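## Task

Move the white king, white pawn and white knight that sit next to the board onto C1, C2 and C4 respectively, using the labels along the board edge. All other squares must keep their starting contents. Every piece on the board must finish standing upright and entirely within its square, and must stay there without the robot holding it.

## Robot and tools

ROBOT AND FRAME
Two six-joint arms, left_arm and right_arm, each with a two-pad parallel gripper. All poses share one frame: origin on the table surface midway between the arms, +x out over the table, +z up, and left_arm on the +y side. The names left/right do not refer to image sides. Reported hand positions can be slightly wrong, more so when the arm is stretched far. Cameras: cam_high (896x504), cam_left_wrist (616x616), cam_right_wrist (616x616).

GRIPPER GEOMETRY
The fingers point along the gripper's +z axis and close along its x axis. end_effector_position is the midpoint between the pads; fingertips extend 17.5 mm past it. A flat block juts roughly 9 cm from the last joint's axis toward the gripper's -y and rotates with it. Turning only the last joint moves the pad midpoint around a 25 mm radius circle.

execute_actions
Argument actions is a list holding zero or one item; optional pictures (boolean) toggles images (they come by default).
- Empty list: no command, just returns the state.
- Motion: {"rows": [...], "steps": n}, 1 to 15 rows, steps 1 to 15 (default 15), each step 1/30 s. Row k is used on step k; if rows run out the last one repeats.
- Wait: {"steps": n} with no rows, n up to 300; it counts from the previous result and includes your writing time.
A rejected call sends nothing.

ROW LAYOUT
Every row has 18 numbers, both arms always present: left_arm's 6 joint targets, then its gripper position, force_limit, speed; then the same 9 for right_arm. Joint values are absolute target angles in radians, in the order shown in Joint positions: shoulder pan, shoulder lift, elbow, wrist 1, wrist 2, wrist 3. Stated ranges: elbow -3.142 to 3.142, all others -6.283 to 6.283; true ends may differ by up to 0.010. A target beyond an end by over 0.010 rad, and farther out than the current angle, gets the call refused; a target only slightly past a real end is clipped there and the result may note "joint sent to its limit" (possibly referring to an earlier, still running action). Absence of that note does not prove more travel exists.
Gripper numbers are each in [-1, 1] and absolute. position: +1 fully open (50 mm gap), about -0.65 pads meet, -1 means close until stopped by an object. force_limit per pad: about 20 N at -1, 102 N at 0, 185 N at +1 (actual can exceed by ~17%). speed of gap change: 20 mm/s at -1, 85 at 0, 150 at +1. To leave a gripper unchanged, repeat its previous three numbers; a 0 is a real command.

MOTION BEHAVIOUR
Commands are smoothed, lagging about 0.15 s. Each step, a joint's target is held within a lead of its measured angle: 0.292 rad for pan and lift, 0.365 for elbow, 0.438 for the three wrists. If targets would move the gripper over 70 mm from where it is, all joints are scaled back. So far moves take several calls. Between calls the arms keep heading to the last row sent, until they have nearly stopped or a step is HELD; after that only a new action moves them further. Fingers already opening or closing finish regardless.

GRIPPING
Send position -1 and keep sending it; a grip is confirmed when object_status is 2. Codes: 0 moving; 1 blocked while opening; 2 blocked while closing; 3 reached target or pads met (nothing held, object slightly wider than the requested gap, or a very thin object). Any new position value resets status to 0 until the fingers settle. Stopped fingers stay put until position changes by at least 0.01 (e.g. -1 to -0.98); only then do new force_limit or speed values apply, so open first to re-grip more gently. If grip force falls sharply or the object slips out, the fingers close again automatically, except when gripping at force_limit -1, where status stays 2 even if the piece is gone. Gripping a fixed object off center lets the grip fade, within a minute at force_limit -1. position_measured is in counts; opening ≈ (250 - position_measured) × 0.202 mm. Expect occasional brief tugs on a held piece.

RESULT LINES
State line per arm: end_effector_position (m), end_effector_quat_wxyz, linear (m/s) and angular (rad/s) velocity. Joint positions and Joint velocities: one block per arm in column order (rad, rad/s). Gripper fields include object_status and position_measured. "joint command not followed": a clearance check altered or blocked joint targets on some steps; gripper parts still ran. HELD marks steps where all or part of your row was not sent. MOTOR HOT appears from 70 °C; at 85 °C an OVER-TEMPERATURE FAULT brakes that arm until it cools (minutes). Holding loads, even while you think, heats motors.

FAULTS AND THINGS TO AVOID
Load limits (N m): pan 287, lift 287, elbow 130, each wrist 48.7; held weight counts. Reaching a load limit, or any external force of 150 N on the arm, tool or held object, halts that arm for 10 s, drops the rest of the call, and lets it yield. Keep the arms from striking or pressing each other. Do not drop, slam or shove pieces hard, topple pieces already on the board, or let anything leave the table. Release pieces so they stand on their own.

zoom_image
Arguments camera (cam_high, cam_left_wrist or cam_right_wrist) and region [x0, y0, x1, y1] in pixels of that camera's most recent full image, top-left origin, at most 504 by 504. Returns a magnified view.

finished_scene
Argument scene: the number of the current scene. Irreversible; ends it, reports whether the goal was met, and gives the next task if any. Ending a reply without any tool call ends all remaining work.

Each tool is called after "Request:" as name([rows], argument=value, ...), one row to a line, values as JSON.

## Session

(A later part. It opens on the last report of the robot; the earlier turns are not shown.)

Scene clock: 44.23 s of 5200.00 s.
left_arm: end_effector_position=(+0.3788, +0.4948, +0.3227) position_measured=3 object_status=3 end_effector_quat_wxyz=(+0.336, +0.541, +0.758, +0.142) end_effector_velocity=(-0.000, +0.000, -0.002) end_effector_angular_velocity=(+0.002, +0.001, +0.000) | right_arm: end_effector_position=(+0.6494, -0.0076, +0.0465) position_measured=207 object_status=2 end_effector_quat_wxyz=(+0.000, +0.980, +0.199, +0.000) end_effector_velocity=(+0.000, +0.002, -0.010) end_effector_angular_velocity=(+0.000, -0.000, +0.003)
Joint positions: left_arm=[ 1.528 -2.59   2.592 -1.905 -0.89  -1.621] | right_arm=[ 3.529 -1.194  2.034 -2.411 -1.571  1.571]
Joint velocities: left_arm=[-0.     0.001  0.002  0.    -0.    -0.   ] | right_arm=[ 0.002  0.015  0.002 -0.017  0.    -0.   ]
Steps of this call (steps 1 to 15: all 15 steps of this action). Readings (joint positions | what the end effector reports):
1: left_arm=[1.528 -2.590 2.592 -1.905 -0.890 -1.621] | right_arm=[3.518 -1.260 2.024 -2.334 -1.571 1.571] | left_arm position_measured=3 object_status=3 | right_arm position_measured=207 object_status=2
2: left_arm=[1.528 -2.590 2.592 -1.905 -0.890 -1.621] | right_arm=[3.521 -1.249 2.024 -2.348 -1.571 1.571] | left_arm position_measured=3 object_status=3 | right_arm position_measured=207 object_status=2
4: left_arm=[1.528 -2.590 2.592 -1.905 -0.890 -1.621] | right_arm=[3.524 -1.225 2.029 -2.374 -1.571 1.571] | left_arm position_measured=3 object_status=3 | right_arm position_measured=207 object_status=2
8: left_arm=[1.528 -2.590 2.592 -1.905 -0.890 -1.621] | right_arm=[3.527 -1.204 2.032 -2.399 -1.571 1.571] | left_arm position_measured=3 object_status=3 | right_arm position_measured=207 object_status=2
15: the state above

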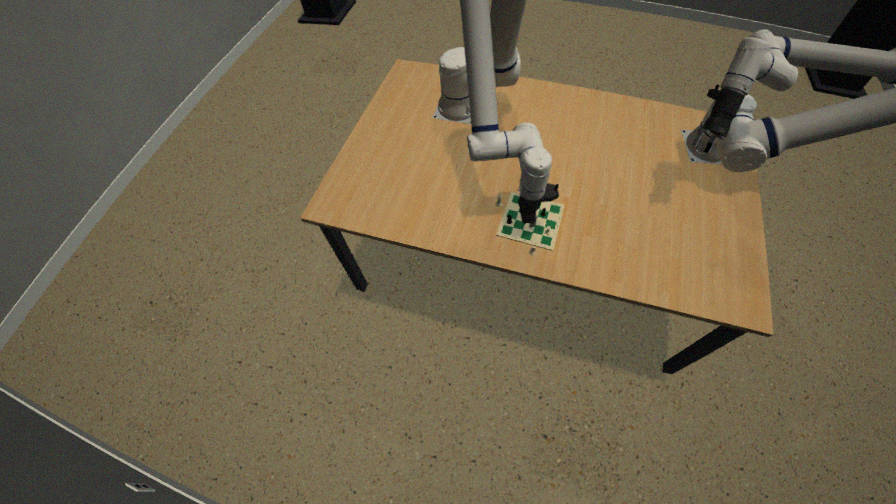

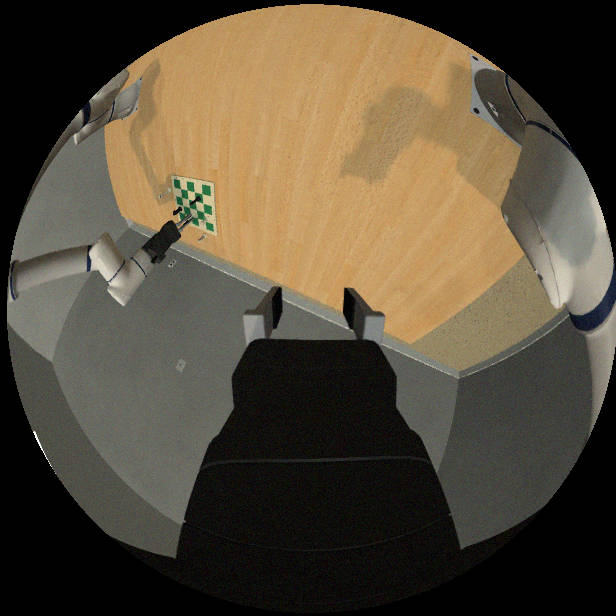

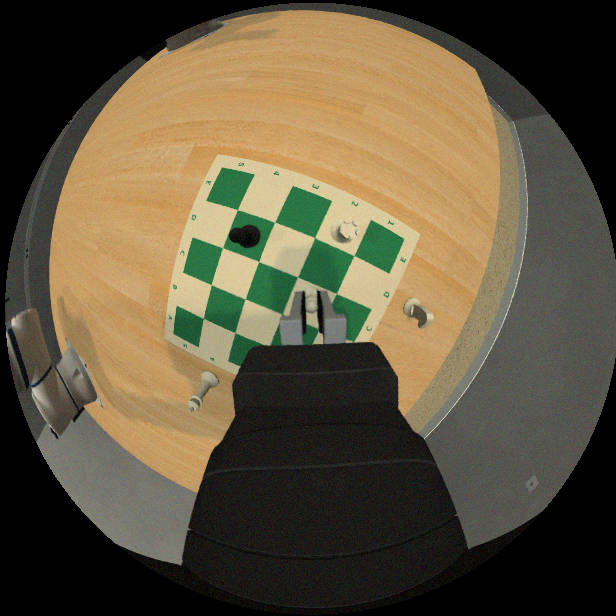

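Request:
execute_actions([
  {"rows":[[1.528,-2.59,2.592,-1.905,-0.89,-1.621,1,0,0,3.517,-1.1845,2.042,-2.4283,-1.571,1.571,-1,-0.5,0]]},
], pictures=false)

Request:
execute_actions([
  {"rows":[[1.528,-2.59,2.592,-1.905,-0.89,-1.621,1,0,0,3.517,-1.1845,2.042,-2.4283,-1.571,1.571,0.5,-0.5,-0.5]]},
], pictures=false)

Request:
execute_actions([
  {"rows":[[1.528,-2.59,2.592,-1.905,-0.89,-1.621,1,0,0,3.517,-1.2509,2.0108,-2.3307,-1.571,1.571,0.5,-0.5,-0.5]]},
])

Request:
zoom_image(camera="cam_right_wrist", region=[200,160,460,360])

Scene clock: 48.53 s of 5200.00 s.
left_arm: end_effector_position=(+0.3788, +0.4948, +0.3227) position_measured=3 object_status=3 end_effector_quat_wxyz=(+0.336, +0.541, +0.758, +0.142) end_effector_velocity=(+0.000, +0.000, +0.001) end_effector_angular_velocity=(-0.003, +0.000, +0.002) | right_arm: end_effector_position=(+0.6530, -0.0149, +0.0380) position_measured=207 object_status=2 end_effector_quat_wxyz=(+0.000, +0.981, +0.193, +0.000) end_effector_velocity=(-0.000, -0.003, -0.004) end_effector_angular_velocity=(-0.001, +0.004, -0.003)
Joint positions: left_arm=[ 1.528 -2.59   2.592 -1.905 -0.89  -1.621] | right_arm=[ 3.517 -1.185  2.042 -2.428 -1.571  1.571]
Joint velocities: left_arm=[ 0.001 -0.001 -0.001 -0.    -0.    -0.001] | right_arm=[-0.003  0.003  0.003 -0.002  0.    -0.   ]
Steps of this call (steps 1 to 15: the robot went on to your last target; steps 16 to 90: nothing new was sent; then 0.80 s passed at rest; steps 91 to 105: all 15 steps of this action). Readings (joint positions | what the end effector reports):
91: left_arm=[1.528 -2.590 2.592 -1.905 -0.890 -1.621] | right_arm=[3.529 -1.192 2.034 -2.413 -1.571 1.571] | left_arm position_measured=3 object_status=3 | right_arm position_measured=207 object_status=2
92: left_arm=[1.528 -2.590 2.592 -1.905 -0.890 -1.621] | right_arm=[3.527 -1.191 2.036 -2.416 -1.571 1.571] | left_arm position_measured=3 object_status=3 | right_arm position_measured=207 object_status=2
94: left_arm=[1.528 -2.590 2.592 -1.905 -0.890 -1.621] | right_arm=[3.523 -1.188 2.038 -2.421 -1.571 1.571] | left_arm position_measured=3 object_status=3 | right_arm position_measured=207 object_status=2
98: left_arm=[1.528 -2.590 2.592 -1.905 -0.890 -1.621] | right_arm=[3.519 -1.186 2.040 -2.426 -1.571 1.571] | left_arm position_measured=3 object_status=3 | right_arm position_measured=207 object_status=2
105: the state above

Scene clock: 49.03 s of 5200.00 s.
left_arm: end_effector_position=(+0.3788, +0.4948, +0.3227) position_measured=3 object_status=3 end_effector_quat_wxyz=(+0.336, +0.541, +0.758, +0.142) end_effector_velocity=(-0.000, -0.000, +0.001) end_effector_angular_velocity=(-0.002, -0.001, -0.001) | right_arm: end_effector_position=(+0.6530, -0.0153, +0.0375) position_measured=83 object_status=0 end_effector_quat_wxyz=(+0.000, +0.981, +0.193, -0.000) end_effector_velocity=(-0.000, -0.000, -0.000) end_effector_angular_velocity=(-0.000, +0.000, -0.000)
Joint positions: left_arm=[ 1.528 -2.59   2.592 -1.905 -0.89  -1.621] | right_arm=[ 3.517 -1.184  2.042 -2.428 -1.571  1.571]
Joint velocities: left_arm=[-0.    -0.001 -0.001 -0.001  0.     0.001] | right_arm=[-0.  0.  0. -0. -0. -0.]
Steps of this call (steps 1 to 15: all 15 steps of this action). Readings (joint positions | what the end effector reports):
1: left_arm=[1.528 -2.590 2.592 -1.905 -0.890 -1.621] | right_arm=[3.517 -1.185 2.042 -2.428 -1.571 1.571] | left_arm position_measured=3 object_status=3 | right_arm position_measured=204 object_status=0
2: left_arm=[1.528 -2.590 2.592 -1.905 -0.890 -1.621] | right_arm=[3.517 -1.184 2.042 -2.428 -1.571 1.571] | left_arm position_measured=3 object_status=3 | right_arm position_measured=196 object_status=0
4: left_arm=[1.528 -2.590 2.592 -1.905 -0.890 -1.621] | right_arm=[3.517 -1.184 2.043 -2.428 -1.571 1.571] | left_arm position_measured=3 object_status=3 | right_arm position_measured=178 object_status=0
8: left_arm=[1.528 -2.590 2.592 -1.905 -0.890 -1.621] | right_arm=[3.517 -1.184 2.042 -2.428 -1.571 1.571] | left_arm position_measured=3 object_status=3 | right_arm position_measured=144 object_status=0
15: the state above

Scene clock: 49.53 s of 5200.00 s.
left_arm: end_effector_position=(+0.3788, +0.4948, +0.3227) position_measured=3 object_status=3 end_effector_quat_wxyz=(+0.336, +0.541, +0.758, +0.142) end_effector_velocity=(+0.000, +0.001, -0.000) end_effector_angular_velocity=(+0.000, -0.000, -0.000) | right_arm: end_effector_position=(+0.6549, -0.0145, +0.0886) position_measured=78 object_status=3 end_effector_quat_wxyz=(+0.000, +0.981, +0.193, -0.000) end_effector_velocity=(-0.001, +0.000, +0.011) end_effector_angular_velocity=(-0.000, +0.001, +0.000)
Joint positions: left_arm=[ 1.528 -2.59   2.592 -1.905 -0.89  -1.621] | right_arm=[ 3.517 -1.249  2.012 -2.333 -1.571  1.571]
Joint velocities: left_arm=[ 0.    -0.001  0.001  0.     0.     0.001] | right_arm=[ 0.    -0.014 -0.006  0.021  0.    -0.   ]
Steps of this call (steps 1 to 15: all 15 steps of this action). Readings (joint positions | what the end effector reports):
1: left_arm=[1.528 -2.590 2.592 -1.905 -0.890 -1.621] | right_arm=[3.517 -1.185 2.042 -2.428 -1.571 1.571] | left_arm position_measured=3 object_status=3 | right_arm position_measured=78 object_status=0
2: left_arm=[1.528 -2.590 2.592 -1.905 -0.890 -1.621] | right_arm=[3.517 -1.195 2.038 -2.412 -1.571 1.571] | left_arm position_measured=3 object_status=3 | right_arm position_measured=78 object_status=0
4: left_arm=[1.528 -2.590 2.592 -1.905 -0.890 -1.621] | right_arm=[3.517 -1.219 2.025 -2.379 -1.571 1.571] | left_arm position_measured=3 object_status=3 | right_arm position_measured=78 object_status=0
8: left_arm=[1.528 -2.590 2.592 -1.905 -0.890 -1.621] | right_arm=[3.517 -1.239 2.016 -2.348 -1.571 1.571] | left_arm position_measured=3 object_status=3 | right_arm position_measured=78 object_status=3
15: the state above

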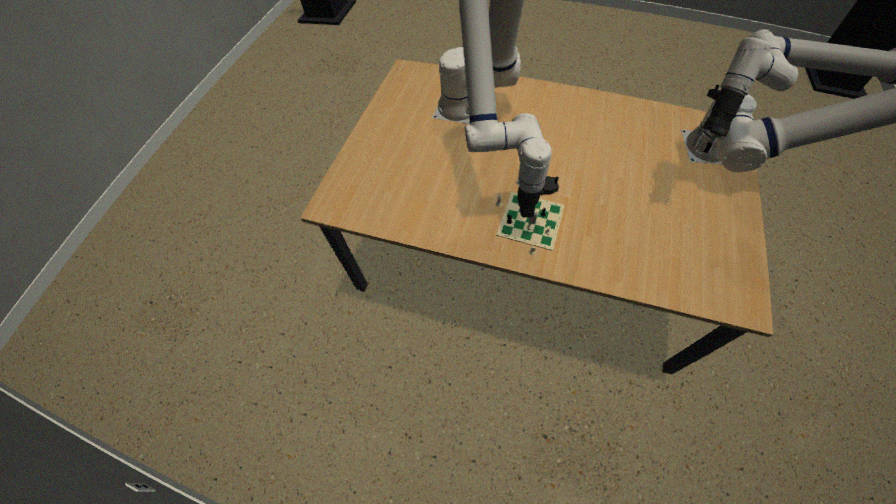

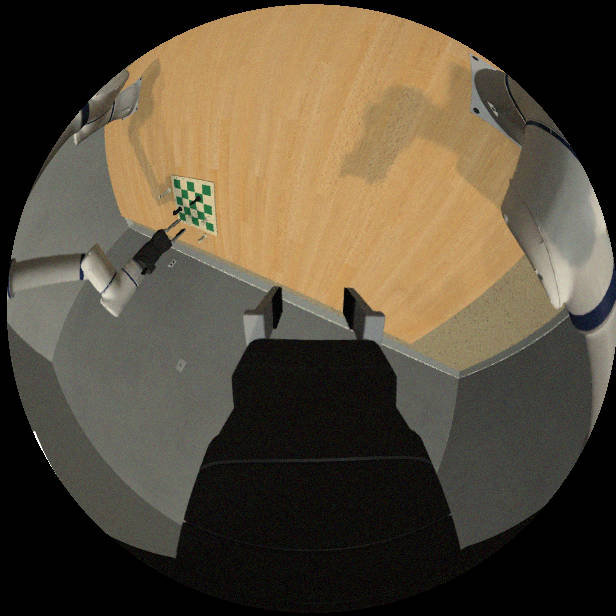

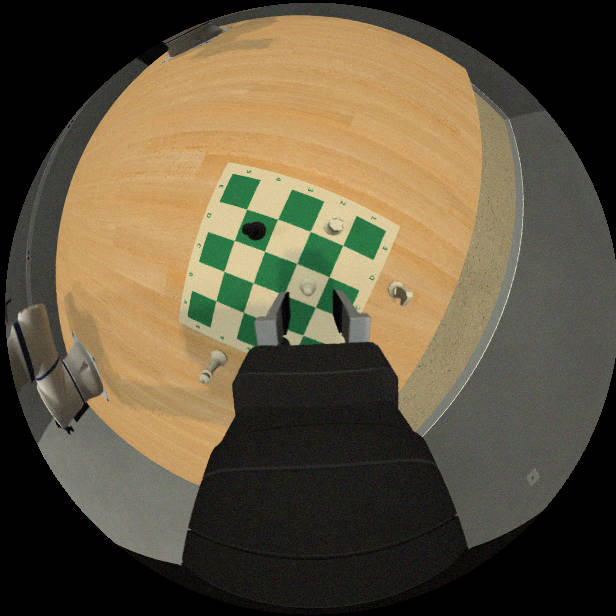

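Region (200, 160, 460, 360) of cam_right_wrist's 616x616 image, scaled by 1.938, with more detail than that image has; it fills the top 388 rows of this view, and the rest is white.

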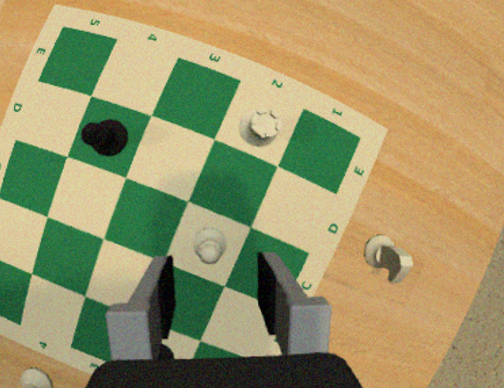

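Request:
execute_actions([
  {"rows":[[1.528,-2.59,2.592,-1.905,-0.89,-1.621,1,0,0,3.345,-1.4932,2.2827,-2.3603,-1.571,1.571,0.5,-0.5,0]]},
], pictures=false)

Request:
execute_actions([
  {"steps":10},
], pictures=false)

Request:
execute_actions([
  {"rows":[[1.528,-2.59,2.592,-1.905,-0.89,-1.621,1,0,0,3.345,-1.411,2.3172,-2.477,-1.571,1.571,0.5,-0.5,0]]},
])

Scene clock: 55.13 s of 5200.00 s.
left_arm: end_effector_position=(+0.3788, +0.4948, +0.3227) position_measured=3 object_status=3 end_effector_quat_wxyz=(+0.336, +0.541, +0.758, +0.142) end_effector_velocity=(+0.000, +0.000, -0.000) end_effector_angular_velocity=(-0.000, -0.000, -0.000) | right_arm: end_effector_position=(+0.5810, -0.1452, +0.1074) position_measured=78 object_status=3 end_effector_quat_wxyz=(+0.000, +0.993, +0.116, +0.000) end_effector_velocity=(-0.072, -0.092, +0.003) end_effector_angular_velocity=(+0.001, -0.001, -0.125)
Joint positions: left_arm=[ 1.528 -2.59   2.592 -1.905 -0.89  -1.621] | right_arm=[ 3.361 -1.47   2.257 -2.357 -1.571  1.571]
Joint velocities: left_arm=[ 0.    -0.     0.    -0.001 -0.     0.001] | right_arm=[-0.125 -0.177  0.198 -0.022  0.001  0.   ]
Steps of this call (steps 1 to 15: the robot went on to your last target; steps 16 to 90: nothing new was sent; then 2.10 s passed at rest; steps 91 to 105: all 15 steps of this action). Readings (joint positions | what the end effector reports):
91: left_arm=[1.528 -2.590 2.592 -1.905 -0.890 -1.621] | right_arm=[3.517 -1.251 2.011 -2.331 -1.571 1.571] | left_arm position_measured=3 object_status=3 | right_arm position_measured=78 object_status=3
92: left_arm=[1.528 -2.590 2.592 -1.905 -0.890 -1.621] | right_arm=[3.509 -1.262 2.023 -2.332 -1.571 1.571] | left_arm position_measured=3 object_status=3 | right_arm position_measured=78 object_status=3
94: left_arm=[1.528 -2.590 2.592 -1.905 -0.890 -1.621] | right_arm=[3.482 -1.301 2.066 -2.336 -1.571 1.571] | left_arm position_measured=3 object_status=3 | right_arm position_measured=78 object_status=3
98: left_arm=[1.528 -2.590 2.592 -1.905 -0.890 -1.621] | right_arm=[3.430 -1.373 2.148 -2.345 -1.571 1.571] | left_arm position_measured=3 object_status=3 | right_arm position_measured=78 object_status=3
105: the state above

Scene clock: 55.47 s of 5200.00 s.
left_arm: end_effector_position=(+0.3788, +0.4948, +0.3227) position_measured=3 object_status=3 end_effector_quat_wxyz=(+0.336, +0.541, +0.758, +0.142) end_effector_velocity=(+0.000, -0.001, +0.000) end_effector_angular_velocity=(+0.000, -0.000, -0.001) | right_arm: end_effector_position=(+0.5721, -0.1561, +0.1074) position_measured=78 object_status=3 end_effector_quat_wxyz=(+0.000, +0.994, +0.109, +0.000) end_effector_velocity=(-0.006, -0.007, -0.001) end_effector_angular_velocity=(-0.000, +0.002, -0.009)
Joint positions: left_arm=[ 1.528 -2.59   2.592 -1.905 -0.89  -1.621] | right_arm=[ 3.346 -1.491  2.281 -2.36  -1.571  1.571]
Joint velocities: left_arm=[-0.001  0.001 -0.001 -0.     0.     0.   ] | right_arm=[-0.01  -0.012  0.016 -0.002 -0.    -0.   ]
Steps of this call (steps 1 to 10: the robot went on to your last target). Readings (joint positions | what the end effector reports):
1: left_arm=[1.528 -2.590 2.592 -1.905 -0.890 -1.621] | right_arm=[3.358 -1.475 2.263 -2.358 -1.571 1.571] | left_arm position_measured=3 object_status=3 | right_arm position_measured=78 object_status=3
2: left_arm=[1.528 -2.590 2.592 -1.905 -0.890 -1.621] | right_arm=[3.355 -1.479 2.267 -2.359 -1.571 1.571] | left_arm position_measured=3 object_status=3 | right_arm position_measured=78 object_status=3
4: left_arm=[1.528 -2.590 2.592 -1.905 -0.890 -1.621] | right_arm=[3.351 -1.485 2.273 -2.359 -1.571 1.571] | left_arm position_measured=3 object_status=3 | right_arm position_measured=78 object_status=3
8: left_arm=[1.528 -2.590 2.592 -1.905 -0.890 -1.621] | right_arm=[3.347 -1.490 2.279 -2.360 -1.571 1.571] | left_arm position_measured=3 object_status=3 | right_arm position_measured=78 object_status=3
10: the state above

Scene clock: 55.97 s of 5200.00 s.
left_arm: end_effector_position=(+0.3788, +0.4948, +0.3227) position_measured=3 object_status=3 end_effector_quat_wxyz=(+0.336, +0.541, +0.758, +0.142) end_effector_velocity=(+0.000, +0.001, -0.001) end_effector_angular_velocity=(-0.001, +0.000, +0.002) | right_arm: end_effector_position=(+0.5718, -0.1569, +0.0589) position_measured=78 object_status=3 end_effector_quat_wxyz=(+0.000, +0.994, +0.108, +0.000) end_effector_velocity=(-0.001, -0.000, -0.011) end_effector_angular_velocity=(+0.001, +0.000, -0.000)
Joint positions: left_arm=[ 1.528 -2.59   2.592 -1.905 -0.89  -1.621] | right_arm=[ 3.345 -1.413  2.316 -2.474 -1.571  1.571]
Joint velocities: left_arm=[ 0.001 -0.001  0.001 -0.    -0.    -0.001] | right_arm=[-0.     0.018  0.008 -0.026  0.001  0.   ]
Steps of this call (steps 1 to 15: all 15 steps of this action). Readings (joint positions | what the end effector reports):
1: left_arm=[1.528 -2.590 2.592 -1.905 -0.890 -1.621] | right_arm=[3.346 -1.491 2.281 -2.361 -1.571 1.571] | left_arm position_measured=3 object_status=3 | right_arm position_measured=78 object_status=3
2: left_arm=[1.528 -2.590 2.592 -1.905 -0.890 -1.621] | right_arm=[3.346 -1.482 2.285 -2.377 -1.571 1.571] | left_arm position_measured=3 object_status=3 | right_arm position_measured=78 object_status=3
4: left_arm=[1.528 -2.590 2.592 -1.905 -0.890 -1.621] | right_arm=[3.345 -1.452 2.300 -2.418 -1.571 1.571] | left_arm position_measured=3 object_status=3 | right_arm position_measured=78 object_status=3
8: left_arm=[1.528 -2.590 2.592 -1.905 -0.890 -1.621] | right_arm=[3.345 -1.426 2.311 -2.456 -1.571 1.571] | left_arm position_measured=3 object_status=3 | right_arm position_measured=78 object_status=3
15: the state above

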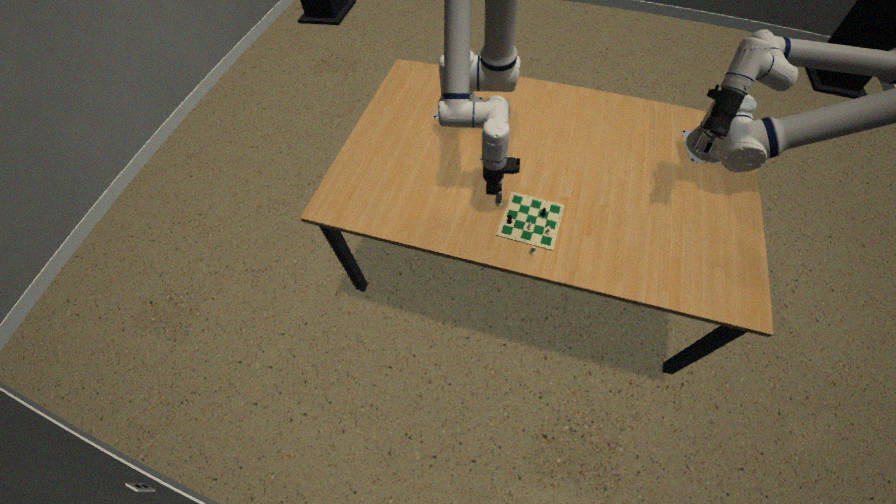

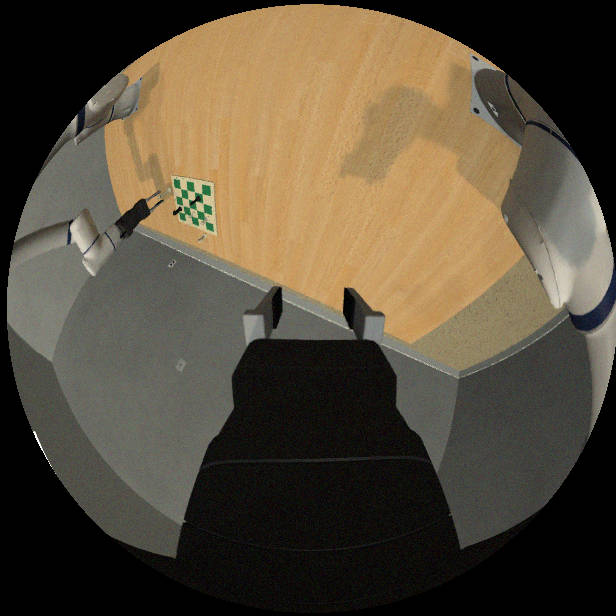

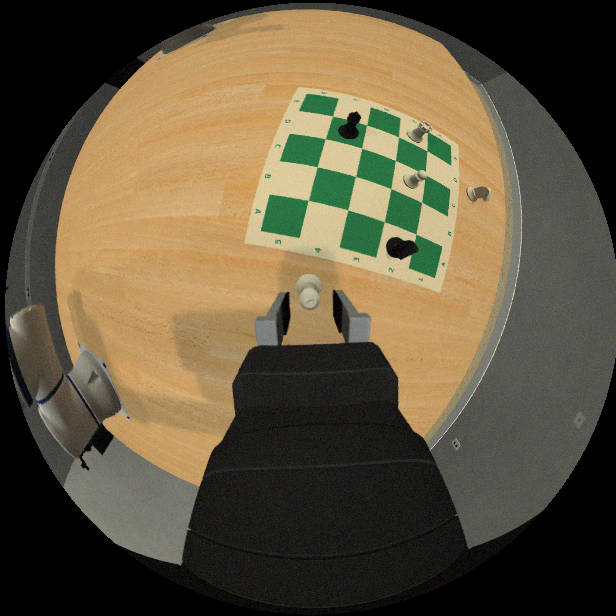

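Request:
execute_actions([
  {"rows":[[1.528,-2.59,2.592,-1.905,-0.89,-1.621,1,0,0,3.351,-1.399,2.3212,-2.493,-1.571,1.571,0.5,-0.5,0]]},
], pictures=false)

Request:
execute_actions([
  {"rows":[[1.528,-2.59,2.592,-1.905,-0.89,-1.621,1,0,0,3.351,-1.399,2.3212,-2.493,-1.571,1.571,-1,-0.5,0]]},
], pictures=false)

Request:
execute_actions([
  {"rows":[[1.528,-2.59,2.592,-1.905,-0.89,-1.621,1,0,0,3.351,-1.4932,2.2827,-2.3603,-1.571,1.571,-1,-0.5,0]]},
], pictures=false)

Request:
execute_actions([
  {"rows":[[1.528,-2.59,2.592,-1.905,-0.89,-1.621,1,0,0,3.498,-1.2331,1.9443,-2.282,-1.571,1.571,-1,-0.5,0]]},
], pictures=false)

Request:
execute_actions([
  {"steps":15},
], pictures=false)

Request:
execute_actions([
  {"rows":[[1.528,-2.59,2.592,-1.905,-0.89,-1.621,1,0,0,3.498,-1.1688,1.9735,-2.3755,-1.571,1.571,-1,-0.5,0]]},
])

Request:
zoom_image(camera="cam_right_wrist", region=[200,160,460,360])

Scene clock: 66.33 s of 5200.00 s.
left_arm: end_effector_position=(+0.3788, +0.4948, +0.3227) position_measured=3 object_status=3 end_effector_quat_wxyz=(+0.336, +0.541, +0.758, +0.142) end_effector_velocity=(-0.000, -0.000, +0.001) end_effector_angular_velocity=(-0.001, -0.001, -0.001) | right_arm: end_effector_position=(+0.5698, -0.1540, +0.0508) position_measured=78 object_status=3 end_effector_quat_wxyz=(+0.000, +0.994, +0.111, +0.000) end_effector_velocity=(-0.000, +0.001, -0.001) end_effector_angular_velocity=(+0.001, -0.001, +0.001)
Joint positions: left_arm=[ 1.528 -2.59   2.592 -1.905 -0.89  -1.621] | right_arm=[ 3.351 -1.399  2.321 -2.493 -1.571  1.571]
Joint velocities: left_arm=[-0.001 -0.001 -0.001  0.     0.001  0.001] | right_arm=[ 0.001  0.001  0.001 -0.003  0.     0.   ]
Steps of this call (steps 1 to 15: the robot went on to your last target; steps 16 to 90: nothing new was sent; then 6.87 s passed at rest; steps 91 to 105: all 15 steps of this action). Readings (joint positions | what the end effector reports):
91: left_arm=[1.528 -2.590 2.592 -1.905 -0.890 -1.621] | right_arm=[3.345 -1.411 2.317 -2.477 -1.571 1.571] | left_arm position_measured=3 object_status=3 | right_arm position_measured=78 object_status=3
92: left_arm=[1.528 -2.590 2.592 -1.905 -0.890 -1.621] | right_arm=[3.346 -1.409 2.318 -2.480 -1.571 1.571] | left_arm position_measured=3 object_status=3 | right_arm position_measured=78 object_status=3
94: left_arm=[1.528 -2.590 2.592 -1.905 -0.890 -1.621] | right_arm=[3.348 -1.405 2.319 -2.485 -1.571 1.571] | left_arm position_measured=3 object_status=3 | right_arm position_measured=78 object_status=3
98: left_arm=[1.528 -2.590 2.592 -1.905 -0.890 -1.621] | right_arm=[3.350 -1.401 2.321 -2.490 -1.571 1.571] | left_arm position_measured=3 object_status=3 | right_arm position_measured=78 object_status=3
105: the state above

Scene clock: 66.83 s of 5200.00 s.
left_arm: end_effector_position=(+0.3788, +0.4948, +0.3227) position_measured=3 object_status=3 end_effector_quat_wxyz=(+0.336, +0.541, +0.758, +0.142) end_effector_velocity=(-0.000, -0.000, -0.001) end_effector_angular_velocity=(+0.000, -0.000, -0.002) | right_arm: end_effector_position=(+0.5698, -0.1539, +0.0506) position_measured=186 object_status=2 end_effector_quat_wxyz=(+0.000, +0.994, +0.111, +0.000) end_effector_velocity=(+0.000, +0.000, +0.000) end_effector_angular_velocity=(-0.000, -0.000, +0.000)
Joint positions: left_arm=[ 1.528 -2.59   2.592 -1.905 -0.89  -1.621] | right_arm=[ 3.351 -1.399  2.321 -2.493 -1.571  1.571]
Joint velocities: left_arm=[-0.002 -0.001  0.001  0.     0.    -0.001] | right_arm=[-0.     0.    -0.001 -0.    -0.    -0.   ]
Steps of this call (steps 1 to 15: all 15 steps of this action). Readings (joint positions | what the end effector reports):
1: left_arm=[1.528 -2.590 2.592 -1.905 -0.890 -1.621] | right_arm=[3.351 -1.399 2.321 -2.493 -1.571 1.571] | left_arm position_measured=3 object_status=3 | right_arm position_measured=82 object_status=0
2: left_arm=[1.528 -2.590 2.592 -1.905 -0.890 -1.621] | right_arm=[3.351 -1.399 2.321 -2.493 -1.571 1.571] | left_arm position_measured=3 object_status=3 | right_arm position_measured=96 object_status=0
4: left_arm=[1.528 -2.590 2.592 -1.905 -0.890 -1.621] | right_arm=[3.351 -1.399 2.321 -2.493 -1.571 1.571] | left_arm position_measured=3 object_status=3 | right_arm position_measured=124 object_status=0
8: left_arm=[1.528 -2.590 2.592 -1.905 -0.890 -1.621] | right_arm=[3.351 -1.399 2.321 -2.493 -1.571 1.571] | left_arm position_measured=3 object_status=3 | right_arm position_measured=180 object_status=0
15: the state above

Scene clock: 67.33 s of 5200.00 s.
left_arm: end_effector_position=(+0.3788, +0.4948, +0.3227) position_measured=3 object_status=3 end_effector_quat_wxyz=(+0.336, +0.541, +0.758, +0.142) end_effector_velocity=(-0.000, -0.001, +0.001) end_effector_angular_velocity=(-0.000, +0.000, -0.001) | right_arm: end_effector_position=(+0.5696, -0.1539, +0.1057) position_measured=186 object_status=2 end_effector_quat_wxyz=(+0.000, +0.994, +0.111, -0.000) end_effector_velocity=(-0.001, -0.000, +0.014) end_effector_angular_velocity=(-0.001, -0.001, -0.000)
Joint positions: left_arm=[ 1.528 -2.59   2.592 -1.905 -0.89  -1.621] | right_arm=[ 3.351 -1.49   2.284 -2.364 -1.571  1.571]
Joint velocities: left_arm=[-0.     0.001 -0.001 -0.001 -0.001  0.001] | right_arm=[ 0.    -0.022 -0.009  0.03  -0.001  0.   ]
Steps of this call (steps 1 to 15: all 15 steps of this action). Readings (joint positions | what the end effector reports):
1: left_arm=[1.528 -2.590 2.592 -1.905 -0.890 -1.621] | right_arm=[3.351 -1.399 2.321 -2.493 -1.571 1.571] | left_arm position_measured=3 object_status=3 | right_arm position_measured=186 object_status=2
2: left_arm=[1.528 -2.590 2.592 -1.905 -0.890 -1.621] | right_arm=[3.351 -1.410 2.318 -2.477 -1.571 1.571] | left_arm position_measured=3 object_status=3 | right_arm position_measured=186 object_status=2
4: left_arm=[1.528 -2.590 2.592 -1.905 -0.890 -1.621] | right_arm=[3.351 -1.445 2.302 -2.429 -1.571 1.571] | left_arm position_measured=3 object_status=3 | right_arm position_measured=186 object_status=2
8: left_arm=[1.528 -2.590 2.592 -1.905 -0.890 -1.621] | right_arm=[3.351 -1.476 2.290 -2.385 -1.571 1.571] | left_arm position_measured=3 object_status=3 | right_arm position_measured=186 object_status=2
15: the state above

Scene clock: 67.83 s of 5200.00 s.
left_arm: end_effector_position=(+0.3788, +0.4948, +0.3227) position_measured=3 object_status=3 end_effector_quat_wxyz=(+0.336, +0.541, +0.758, +0.142) end_effector_velocity=(-0.000, -0.000, +0.000) end_effector_angular_velocity=(-0.002, -0.000, -0.001) | right_arm: end_effector_position=(+0.6778, -0.0346, +0.1091) position_measured=186 object_status=2 end_effector_quat_wxyz=(+0.000, +0.985, +0.175, -0.000) end_effector_velocity=(+0.098, +0.145, -0.015) end_effector_angular_velocity=(-0.002, +0.005, +0.141)
Joint positions: left_arm=[ 1.528 -2.59   2.592 -1.905 -0.89  -1.621] | right_arm=[ 3.48  -1.265  1.986 -2.292 -1.571  1.571]
Joint velocities: left_arm=[-0.001 -0.002  0.    -0.    -0.    -0.001] | right_arm=[ 0.14   0.246 -0.318  0.078  0.    -0.001]
Steps of this call (steps 1 to 15: all 15 steps of this action). Readings (joint positions | what the end effector reports):
1: left_arm=[1.528 -2.590 2.592 -1.905 -0.890 -1.621] | right_arm=[3.351 -1.491 2.283 -2.363 -1.571 1.571] | left_arm position_measured=3 object_status=3 | right_arm position_measured=186 object_status=2
2: left_arm=[1.528 -2.590 2.592 -1.905 -0.890 -1.621] | right_arm=[3.357 -1.481 2.270 -2.359 -1.571 1.571] | left_arm position_measured=3 object_status=3 | right_arm position_measured=186 object_status=2
4: left_arm=[1.528 -2.590 2.592 -1.905 -0.890 -1.621] | right_arm=[3.379 -1.443 2.218 -2.348 -1.571 1.571] | left_arm position_measured=3 object_status=3 | right_arm position_measured=186 object_status=2
8: left_arm=[1.528 -2.590 2.592 -1.905 -0.890 -1.621] | right_arm=[3.419 -1.372 2.127 -2.326 -1.571 1.571] | left_arm position_measured=3 object_status=3 | right_arm position_measured=186 object_status=2
15: the state above

Scene clock: 68.33 s of 5200.00 s.
left_arm: end_effector_position=(+0.3788, +0.4948, +0.3227) position_measured=3 object_status=3 end_effector_quat_wxyz=(+0.336, +0.541, +0.758, +0.142) end_effector_velocity=(-0.000, -0.000, +0.001) end_effector_angular_velocity=(-0.001, +0.000, +0.001) | right_arm: end_effector_position=(+0.6903, -0.0158, +0.1073) position_measured=186 object_status=2 end_effector_quat_wxyz=(+0.000, +0.983, +0.184, +0.000) end_effector_velocity=(+0.001, +0.003, -0.002) end_effector_angular_velocity=(-0.000, +0.003, +0.003)
Joint positions: left_arm=[ 1.528 -2.59   2.592 -1.905 -0.89  -1.621] | right_arm=[ 3.498 -1.234  1.945 -2.282 -1.571  1.571]
Joint velocities: left_arm=[-0.    -0.    -0.001  0.001 -0.    -0.001] | right_arm=[ 0.003  0.007 -0.006  0.002  0.001 -0.   ]
Steps of this call (steps 1 to 15: the robot went on to your last target). Readings (joint positions | what the end effector reports):
1: left_arm=[1.528 -2.590 2.592 -1.905 -0.890 -1.621] | right_arm=[3.484 -1.258 1.977 -2.290 -1.571 1.571] | left_arm position_measured=3 object_status=3 | right_arm position_measured=186 object_status=2
2: left_arm=[1.528 -2.590 2.592 -1.905 -0.890 -1.621] | right_arm=[3.487 -1.252 1.969 -2.288 -1.571 1.571] | left_arm position_measured=3 object_status=3 | right_arm position_measured=186 object_status=2
4: left_arm=[1.528 -2.590 2.592 -1.905 -0.890 -1.621] | right_arm=[3.492 -1.244 1.959 -2.286 -1.571 1.571] | left_arm position_measured=3 object_status=3 | right_arm position_measured=186 object_status=2
8: left_arm=[1.528 -2.590 2.592 -1.905 -0.890 -1.621] | right_arm=[3.496 -1.237 1.950 -2.283 -1.571 1.571] | left_arm position_measured=3 object_status=3 | right_arm position_measured=186 object_status=2
15: the state above

Scene clock: 68.83 s of 5200.00 s.
left_arm: end_effector_position=(+0.3788, +0.4948, +0.3227) position_measured=3 object_status=3 end_effector_quat_wxyz=(+0.336, +0.541, +0.758, +0.142) end_effector_velocity=(+0.000, +0.000, +0.000) end_effector_angular_velocity=(-0.001, +0.000, +0.002) | right_arm: end_effector_position=(+0.6912, -0.0152, +0.0562) position_measured=186 object_status=2 end_effector_quat_wxyz=(+0.000, +0.983, +0.184, +0.001) end_effector_velocity=(+0.002, +0.001, -0.009) end_effector_angular_velocity=(+0.001, -0.004, +0.000)
Joint positions: left_arm=[ 1.528 -2.59   2.592 -1.905 -0.89  -1.621] | right_arm=[ 3.498 -1.171  1.972 -2.373 -1.571  1.571]
Joint velocities: left_arm=[ 0.     0.    -0.     0.001 -0.    -0.002] | right_arm=[ 0.     0.013  0.004 -0.021 -0.     0.   ]
Steps of this call (steps 1 to 15: all 15 steps of this action). Readings (joint positions | what the end effector reports):
1: left_arm=[1.528 -2.590 2.592 -1.905 -0.890 -1.621] | right_arm=[3.498 -1.233 1.945 -2.282 -1.571 1.571] | left_arm position_measured=3 object_status=3 | right_arm position_measured=186 object_status=2
2: left_arm=[1.528 -2.590 2.592 -1.905 -0.890 -1.621] | right_arm=[3.498 -1.224 1.948 -2.298 -1.571 1.571] | left_arm position_measured=3 object_status=3 | right_arm position_measured=186 object_status=2
4: left_arm=[1.528 -2.590 2.592 -1.905 -0.890 -1.621] | right_arm=[3.498 -1.200 1.960 -2.329 -1.571 1.571] | left_arm position_measured=3 object_status=3 | right_arm position_measured=186 object_status=2
8: left_arm=[1.528 -2.590 2.592 -1.905 -0.890 -1.621] | right_arm=[3.498 -1.180 1.968 -2.359 -1.571 1.571] | left_arm position_measured=3 object_status=3 | right_arm position_measured=186 object_status=2
15: the state above

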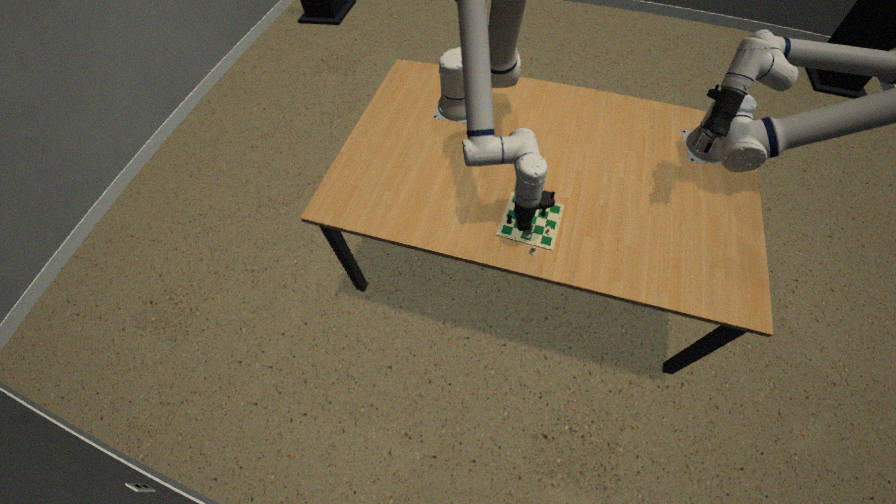

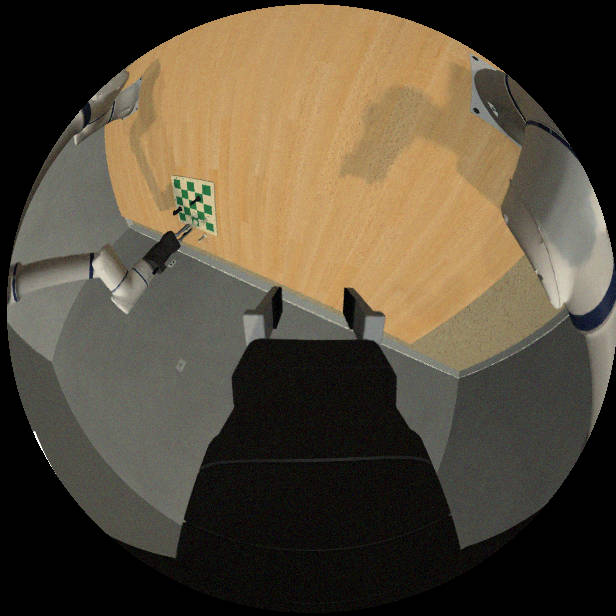

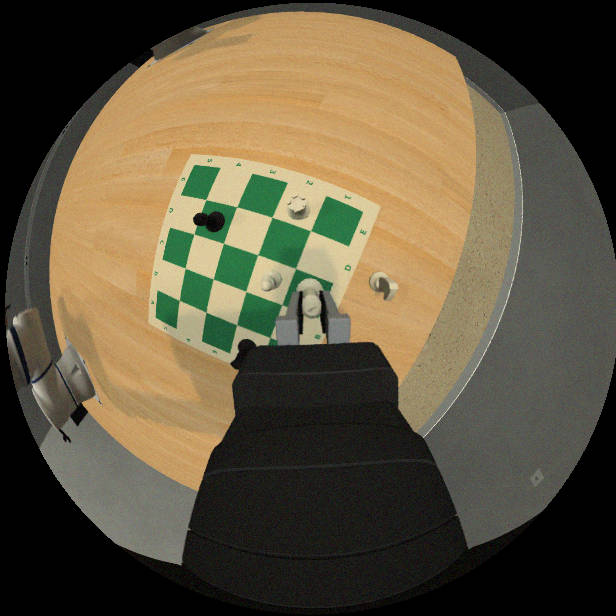

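Region (200, 160, 460, 360) of cam_right_wrist's 616x616 image, scaled by 1.938, with more detail than that image has; it fills the top 388 rows of this view, and the rest is white.

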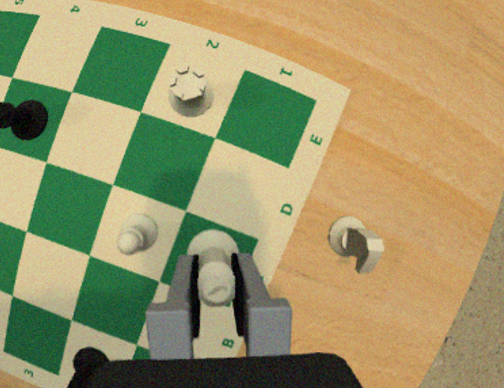

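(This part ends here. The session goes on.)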